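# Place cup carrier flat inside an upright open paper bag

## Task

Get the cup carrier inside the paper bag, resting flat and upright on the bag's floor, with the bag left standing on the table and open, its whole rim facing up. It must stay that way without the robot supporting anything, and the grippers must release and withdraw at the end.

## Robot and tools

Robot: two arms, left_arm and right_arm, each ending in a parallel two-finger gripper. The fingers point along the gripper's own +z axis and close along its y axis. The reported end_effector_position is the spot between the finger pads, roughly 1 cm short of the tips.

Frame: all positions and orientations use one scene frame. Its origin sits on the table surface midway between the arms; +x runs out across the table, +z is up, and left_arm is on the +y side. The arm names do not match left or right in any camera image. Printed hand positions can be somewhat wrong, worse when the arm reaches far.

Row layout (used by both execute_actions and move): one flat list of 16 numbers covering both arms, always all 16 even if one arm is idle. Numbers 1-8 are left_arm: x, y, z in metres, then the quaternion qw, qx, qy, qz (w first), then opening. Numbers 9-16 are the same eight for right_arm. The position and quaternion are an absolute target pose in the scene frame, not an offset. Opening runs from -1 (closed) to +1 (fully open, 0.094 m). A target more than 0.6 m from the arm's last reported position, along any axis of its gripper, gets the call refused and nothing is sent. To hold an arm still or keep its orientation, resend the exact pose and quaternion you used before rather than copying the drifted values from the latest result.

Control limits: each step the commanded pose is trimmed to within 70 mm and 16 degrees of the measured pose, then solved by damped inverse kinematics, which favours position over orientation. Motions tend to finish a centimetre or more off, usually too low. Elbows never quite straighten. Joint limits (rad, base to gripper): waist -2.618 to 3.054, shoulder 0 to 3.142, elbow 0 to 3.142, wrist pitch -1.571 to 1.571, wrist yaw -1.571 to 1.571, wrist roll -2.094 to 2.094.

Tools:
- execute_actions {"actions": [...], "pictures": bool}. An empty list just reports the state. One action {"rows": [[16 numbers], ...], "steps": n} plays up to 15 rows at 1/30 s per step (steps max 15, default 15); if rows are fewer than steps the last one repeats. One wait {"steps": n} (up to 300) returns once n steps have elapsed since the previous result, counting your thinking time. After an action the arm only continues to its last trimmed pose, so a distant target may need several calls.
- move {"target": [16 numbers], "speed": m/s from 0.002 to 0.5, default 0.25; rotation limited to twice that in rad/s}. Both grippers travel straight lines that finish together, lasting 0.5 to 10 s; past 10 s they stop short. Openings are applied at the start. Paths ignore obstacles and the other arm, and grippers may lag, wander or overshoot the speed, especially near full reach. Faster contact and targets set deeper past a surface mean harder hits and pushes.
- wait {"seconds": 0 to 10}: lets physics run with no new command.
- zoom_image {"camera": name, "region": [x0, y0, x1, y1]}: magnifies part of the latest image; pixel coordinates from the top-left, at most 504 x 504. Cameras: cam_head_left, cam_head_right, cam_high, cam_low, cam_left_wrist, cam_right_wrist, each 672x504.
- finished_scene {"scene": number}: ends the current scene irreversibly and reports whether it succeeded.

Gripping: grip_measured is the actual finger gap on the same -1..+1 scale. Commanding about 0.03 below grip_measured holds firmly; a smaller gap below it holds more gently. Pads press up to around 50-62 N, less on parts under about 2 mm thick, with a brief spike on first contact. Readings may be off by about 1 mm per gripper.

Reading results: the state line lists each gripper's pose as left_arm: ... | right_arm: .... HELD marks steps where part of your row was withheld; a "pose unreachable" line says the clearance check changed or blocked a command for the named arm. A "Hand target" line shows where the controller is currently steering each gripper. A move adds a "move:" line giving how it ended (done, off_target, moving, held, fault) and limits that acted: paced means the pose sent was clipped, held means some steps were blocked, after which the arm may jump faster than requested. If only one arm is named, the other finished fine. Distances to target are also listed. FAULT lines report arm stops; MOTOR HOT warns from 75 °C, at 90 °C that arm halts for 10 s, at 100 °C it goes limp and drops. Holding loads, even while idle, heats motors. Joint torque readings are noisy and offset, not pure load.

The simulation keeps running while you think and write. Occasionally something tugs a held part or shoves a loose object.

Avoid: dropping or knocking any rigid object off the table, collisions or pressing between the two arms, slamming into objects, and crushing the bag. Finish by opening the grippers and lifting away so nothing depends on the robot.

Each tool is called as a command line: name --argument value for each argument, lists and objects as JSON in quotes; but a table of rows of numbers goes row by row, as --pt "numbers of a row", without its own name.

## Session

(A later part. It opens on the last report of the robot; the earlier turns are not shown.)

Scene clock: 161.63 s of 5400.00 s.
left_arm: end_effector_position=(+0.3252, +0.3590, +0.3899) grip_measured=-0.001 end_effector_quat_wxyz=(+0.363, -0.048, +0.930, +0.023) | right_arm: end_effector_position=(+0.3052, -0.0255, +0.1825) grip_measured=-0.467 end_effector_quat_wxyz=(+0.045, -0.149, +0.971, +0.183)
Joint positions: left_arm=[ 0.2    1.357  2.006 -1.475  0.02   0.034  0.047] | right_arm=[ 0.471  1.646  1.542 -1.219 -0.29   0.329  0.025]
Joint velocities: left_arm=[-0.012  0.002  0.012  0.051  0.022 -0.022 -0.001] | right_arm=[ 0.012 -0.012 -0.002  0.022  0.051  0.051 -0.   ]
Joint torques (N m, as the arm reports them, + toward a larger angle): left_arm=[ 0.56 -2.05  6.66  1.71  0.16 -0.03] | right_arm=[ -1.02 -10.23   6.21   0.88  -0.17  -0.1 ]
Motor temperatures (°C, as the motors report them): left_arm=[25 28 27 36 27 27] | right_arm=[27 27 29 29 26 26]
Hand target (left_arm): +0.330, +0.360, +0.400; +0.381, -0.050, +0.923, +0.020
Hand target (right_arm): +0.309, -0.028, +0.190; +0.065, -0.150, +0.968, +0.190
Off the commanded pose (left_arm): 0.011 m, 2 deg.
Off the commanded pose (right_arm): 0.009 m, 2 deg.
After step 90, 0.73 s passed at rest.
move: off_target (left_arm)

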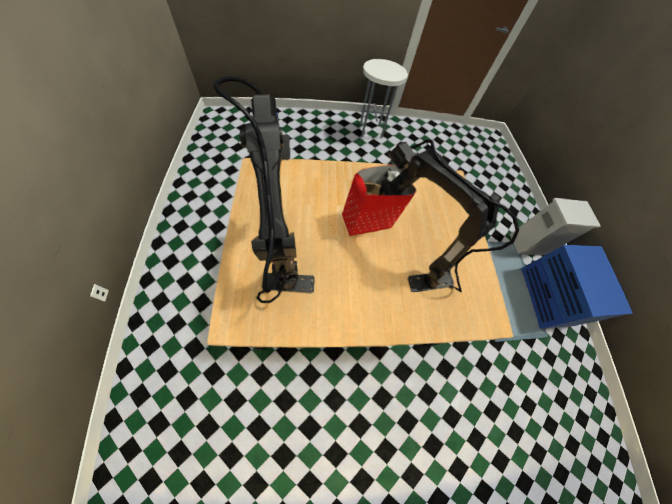

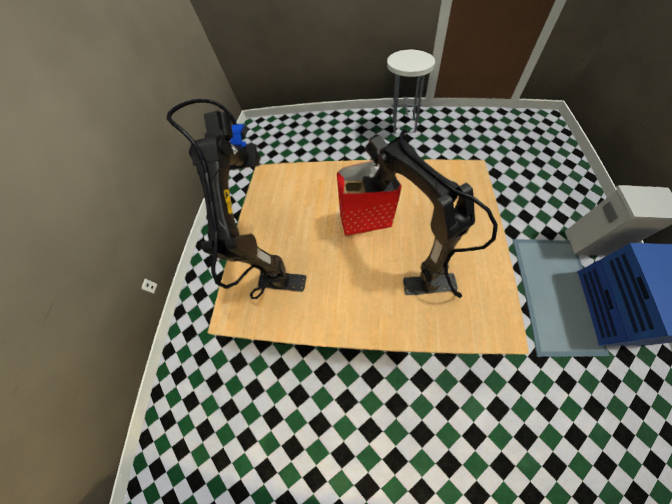

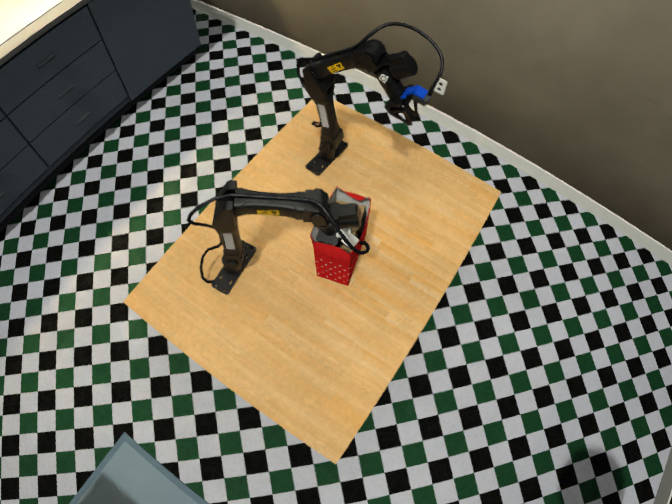

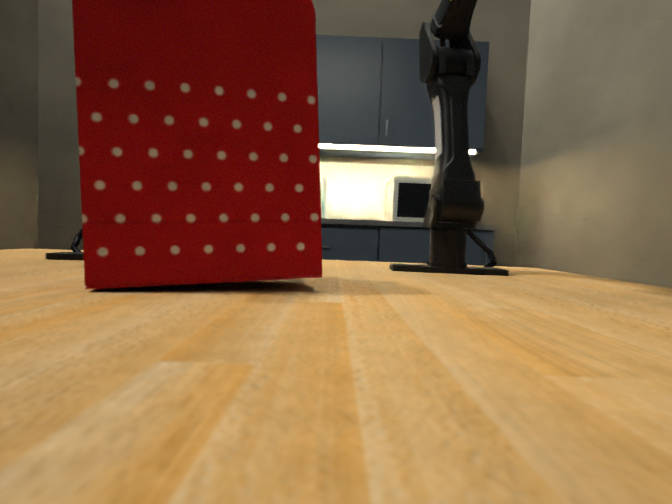

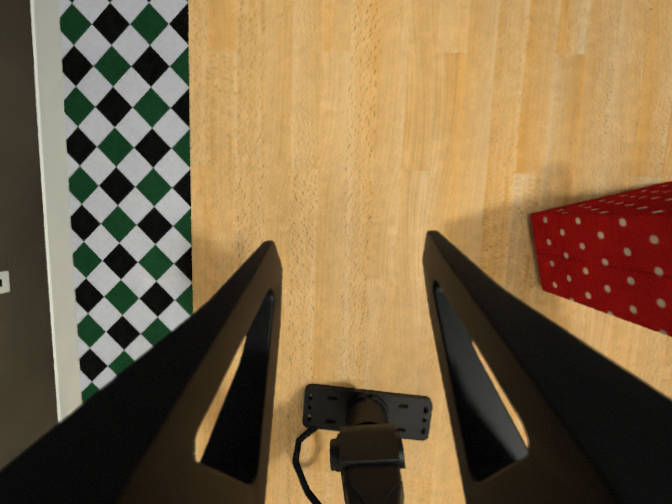

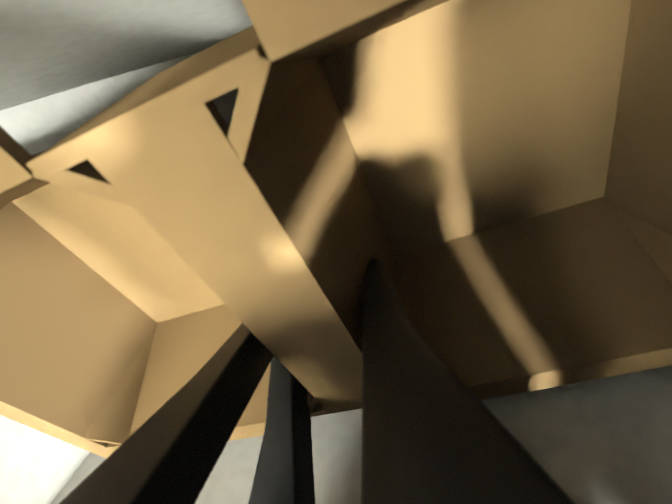

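The carrier is past the rim. Levelling and descending.

move --target '[0.33,0.36,0.4,0.38,-0.05,0.92,0.02,0,0.313,-0.024,0.14,0.05,-0.165,0.985,0.01,-0.51]' --speed 0.08

move --target '[0.33,0.36,0.4,0.38,-0.05,0.92,0.02,0,0.313,-0.024,0.085,-0.02,-0.165,0.986,-0.01,-0.51]' --speed 0.06

zoom_image --camera "cam_high" --region '[270,150,410,300]'

zoom_image --camera "cam_head_left" --region '[320,130,440,250]'

Scene clock: 167.67 s of 5400.00 s.
left_arm: end_effector_position=(+0.3252, +0.3590, +0.3899) grip_measured=-0.001 end_effector_quat_wxyz=(+0.363, -0.048, +0.930, +0.023) | right_arm: end_effector_position=(+0.3095, -0.0276, +0.1346) grip_measured=-0.467 end_effector_quat_wxyz=(+0.043, -0.162, +0.986, +0.015)
Joint positions: left_arm=[ 0.2    1.357  2.006 -1.475  0.02   0.034  0.047] | right_arm=[ 0.615  1.801  1.586 -1.268  0.022  0.413  0.025]
Joint velocities: left_arm=[-0.007  0.007  0.002  0.051  0.022  0.037 -0.   ] | right_arm=[-0.017 -0.007  0.007  0.081 -0.037 -0.037 -0.   ]
Joint torques (N m, as the arm reports them, + toward a larger angle): left_arm=[ 0.66 -2.09  6.74  1.7   0.15 -0.03] | right_arm=[ 0.99 -8.13  9.99  0.26  0.22  0.04]
Motor temperatures (°C, as the motors report them): left_arm=[25 28 27 36 27 27] | right_arm=[27 27 29 29 26 26]
Hand target (left_arm): +0.330, +0.360, +0.400; +0.381, -0.050, +0.923, +0.020
Hand target (right_arm): +0.312, -0.025, +0.139; +0.051, -0.164, +0.985, +0.009
Off the commanded pose (left_arm): 0.011 m, 2 deg.
Off the commanded pose (right_arm): 0.007 m, 1 deg.
After step 90, 0.53 s passed at rest.
move: off_target (left_arm)

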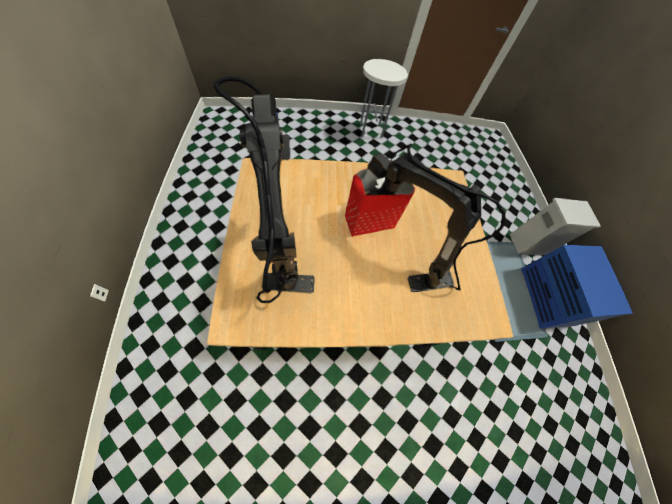

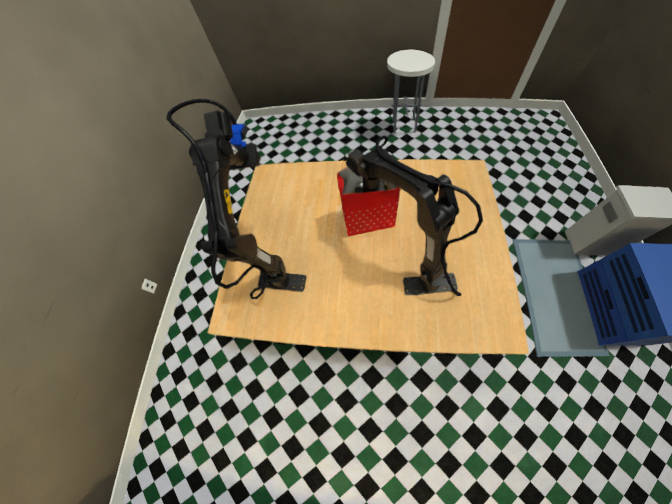

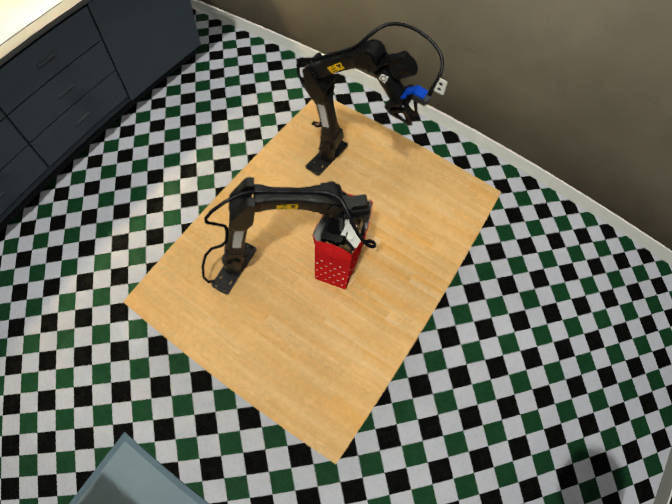

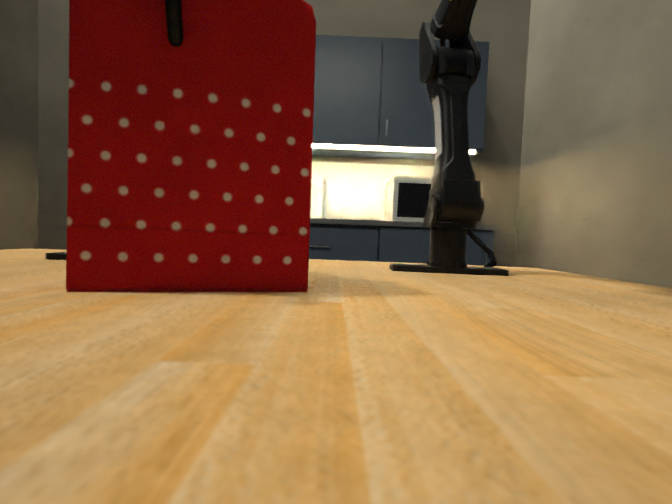

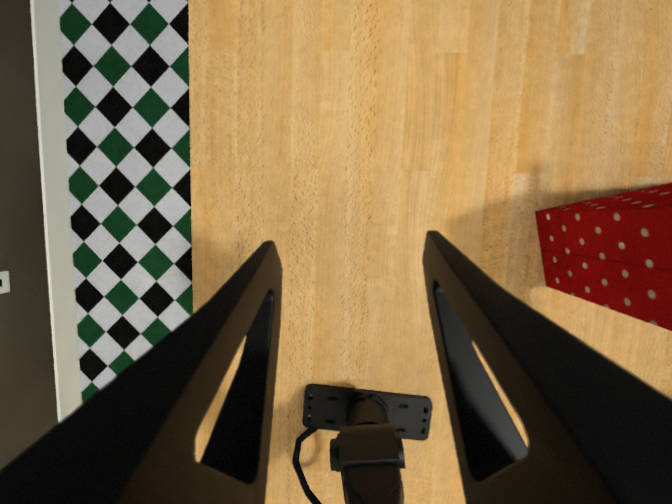

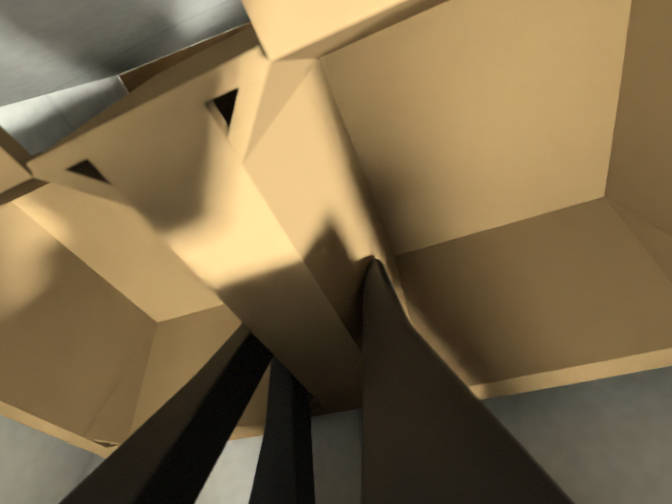

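Scene clock: 169.10 s of 5400.00 s.
left_arm: end_effector_position=(+0.3252, +0.3590, +0.3899) grip_measured=-0.001 end_effector_quat_wxyz=(+0.363, -0.048, +0.930, +0.023) | right_arm: end_effector_position=(+0.3063, -0.0260, +0.0855) grip_measured=-0.467 end_effector_quat_wxyz=(-0.024, -0.166, +0.986, -0.017)
Joint positions: left_arm=[ 0.2    1.357  2.006 -1.475  0.02   0.034  0.047] | right_arm=[ 0.615  1.948  1.586 -1.268  0.003  0.407  0.025]
Joint velocities: left_arm=[-0.007 -0.002 -0.002  0.037 -0.022  0.007  0.001] | right_arm=[-0.007  0.002 -0.002  0.007 -0.022 -0.007 -0.   ]
Joint torques (N m, as the arm reports them, + toward a larger angle): left_arm=[ 0.69 -2.03  6.73  1.7   0.16 -0.04] | right_arm=[-1.04 -9.46  7.81  0.16 -0.06 -0.1 ]
Motor temperatures (°C, as the motors report them): left_arm=[25 28 27 36 27 27] | right_arm=[27 27 29 29 26 26]
Hand target (left_arm): +0.330, +0.360, +0.400; +0.381, -0.050, +0.923, +0.020
Hand target (right_arm): +0.312, -0.025, +0.085; -0.020, -0.164, +0.986, -0.010
Off the commanded pose (left_arm): 0.011 m, 2 deg.
Off the commanded pose (right_arm): 0.007 m, 1 deg.
move: off_target (left_arm)

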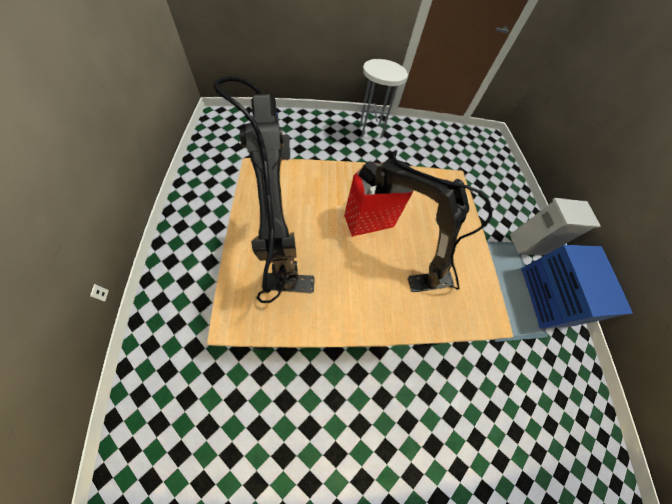

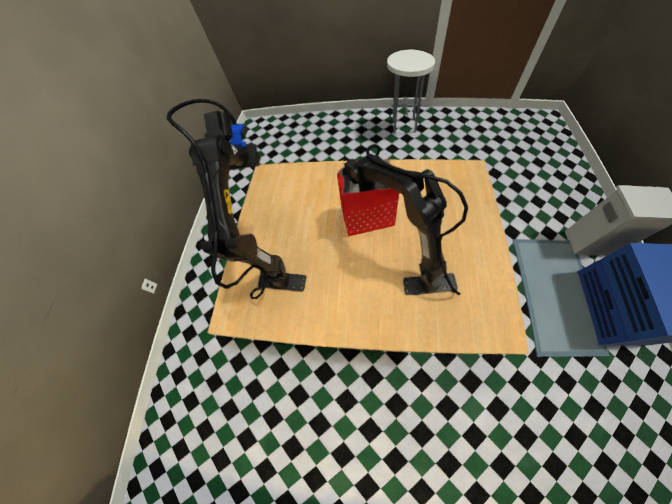

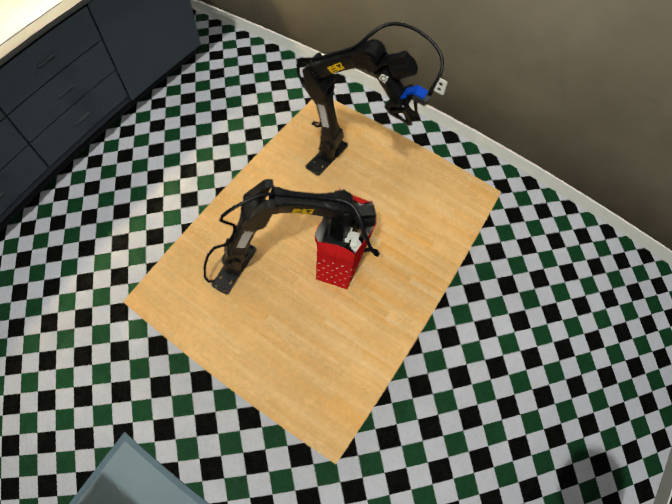

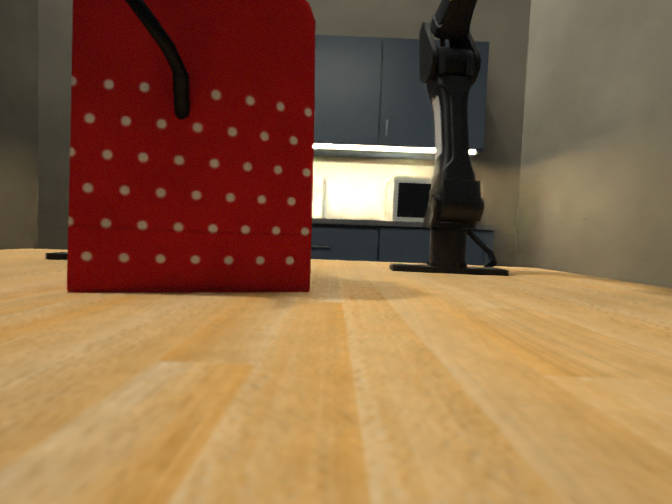

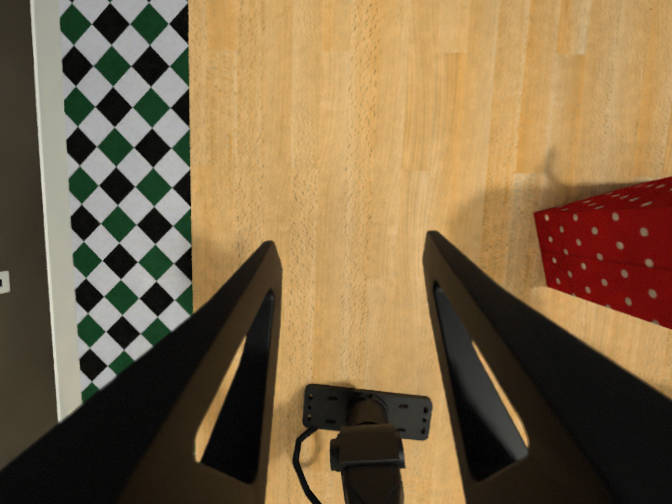

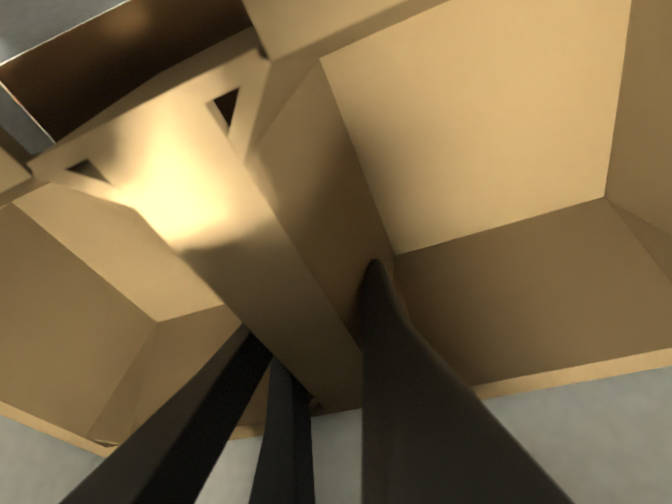

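Region (270, 150, 410, 300) of cam_high's 672x504 image, scaled by 3.360, with more detail than that image has; it fills the left 470 columns of this view, and the rest is white.

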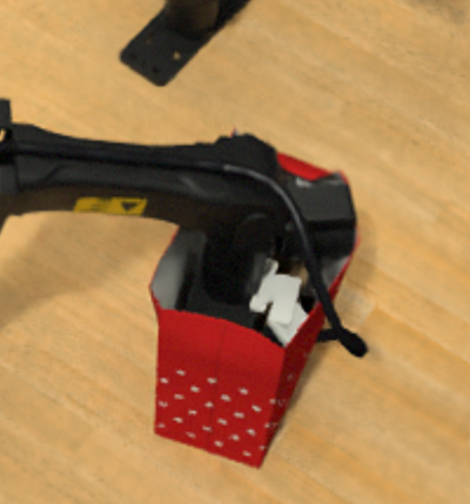

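Region (320, 130, 440, 250) of cam_head_left's 672x504 image, scaled by 4.200, with more detail than that image has.

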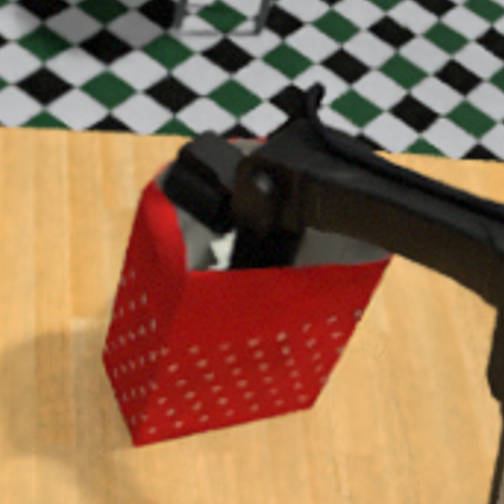

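move --target '[0.33,0.36,0.4,0.38,-0.05,0.92,0.02,0,0.316,-0.024,0.03,0,-0.165,0.986,0,-0.51]' --speed 0.04

zoom_image --camera "cam_high" --region '[270,150,410,300]'

zoom_image --camera "cam_head_left" --region '[320,130,440,250]'

Scene clock: 175.10 s of 5400.00 s.
left_arm: end_effector_position=(+0.3252, +0.3590, +0.3899) grip_measured=-0.001 end_effector_quat_wxyz=(+0.363, -0.048, +0.930, +0.023) | right_arm: end_effector_position=(+0.3121, -0.0230, +0.0358) grip_measured=-0.467 end_effector_quat_wxyz=(-0.000, -0.167, +0.986, -0.002)
Joint positions: left_arm=[ 0.2    1.357  2.006 -1.475  0.02   0.034  0.047] | right_arm=[ 0.61   1.96   1.403 -1.015  0.003  0.399  0.025]
Joint velocities: left_arm=[-0.012  0.002  0.002 -0.081  0.051 -0.037 -0.   ] | right_arm=[-0.007 -0.002  0.007  0.007  0.037  0.007  0.   ]
Joint torques (N m, as the arm reports them, + toward a larger angle): left_arm=[ 0.5  -2.09  6.75  1.73  0.17 -0.03] | right_arm=[-1.04 -9.24  5.59  0.38 -0.03 -0.09]
Motor temperatures (°C, as the motors report them): left_arm=[25 28 27 37 27 27] | right_arm=[27 27 29 28 26 26]
Hand target (left_arm): +0.330, +0.360, +0.400; +0.381, -0.050, +0.923, +0.020
Hand target (right_arm): +0.315, -0.025, +0.030; -0.000, -0.165, +0.986, +0.000
Off the commanded pose (left_arm): 0.011 m, 2 deg.
Off the commanded pose (right_arm): 0.007 m, 0 deg.
After step 90, 1.17 s passed at rest.
move: off_target (left_arm)

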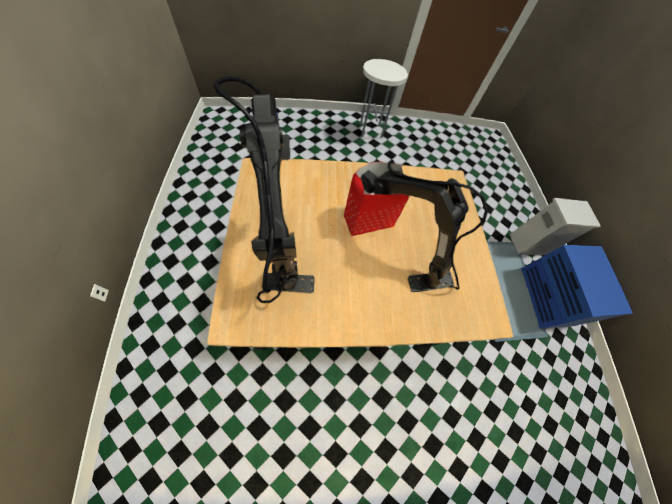

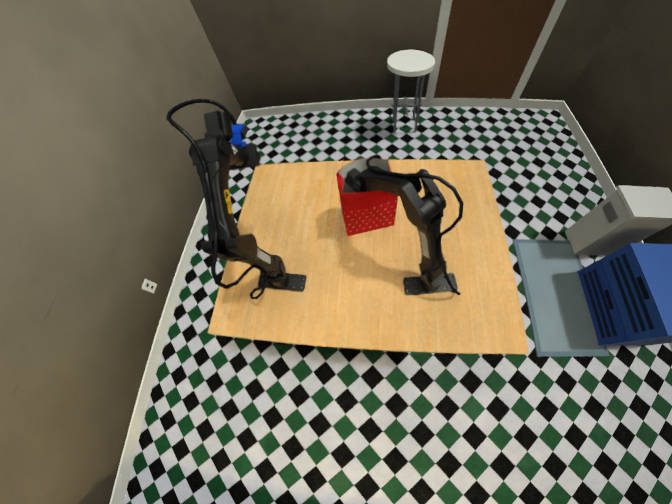

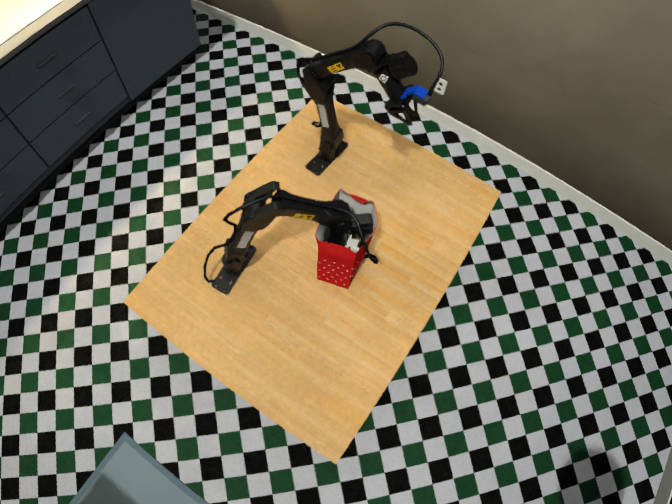

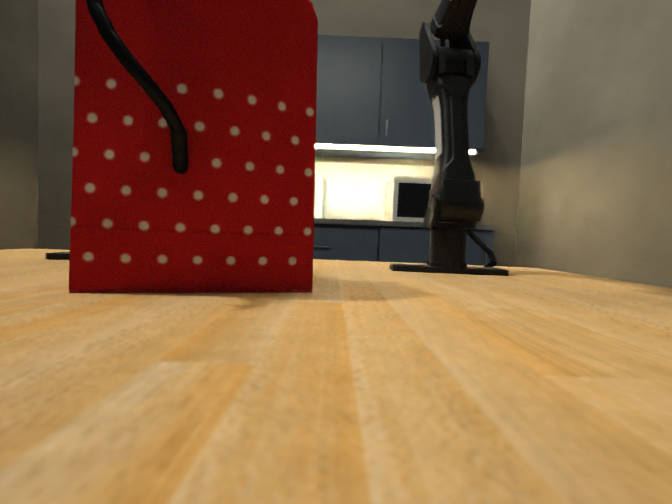

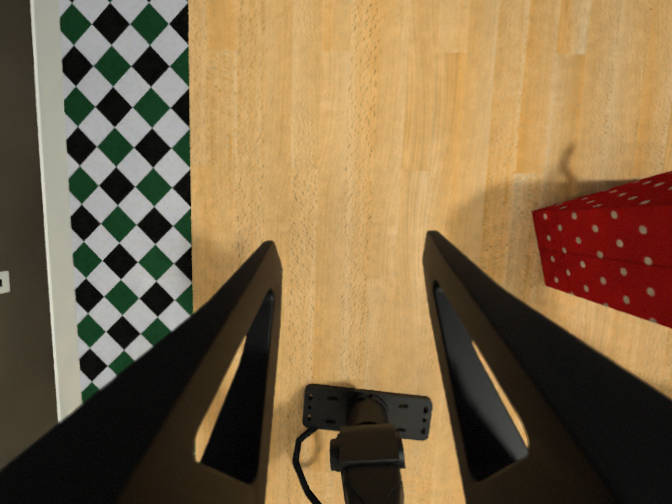

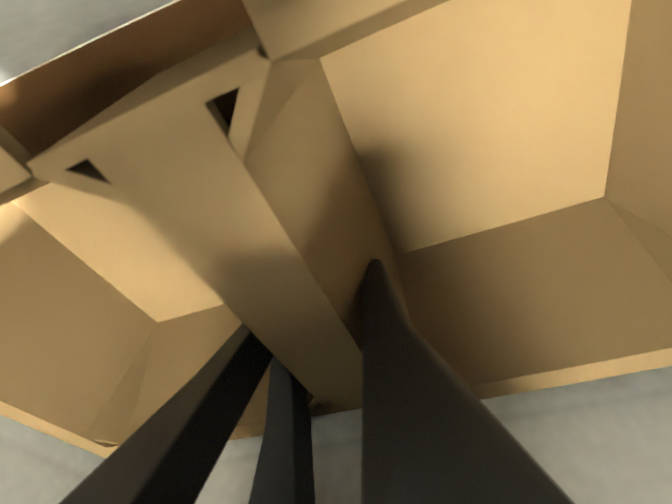

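Region (270, 150, 410, 300) of cam_high's 672x504 image, scaled by 3.360, with more detail than that image has; it fills the left 470 columns of this view, and the rest is white.

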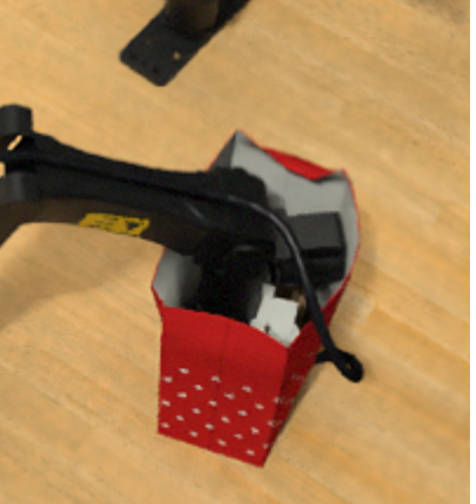

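Region (320, 130, 440, 250) of cam_head_left's 672x504 image, scaled by 4.200, with more detail than that image has.

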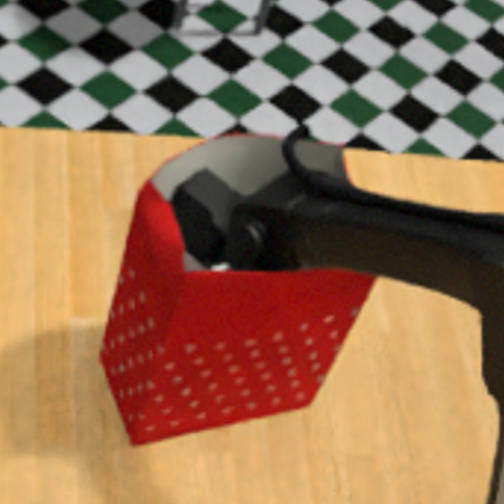

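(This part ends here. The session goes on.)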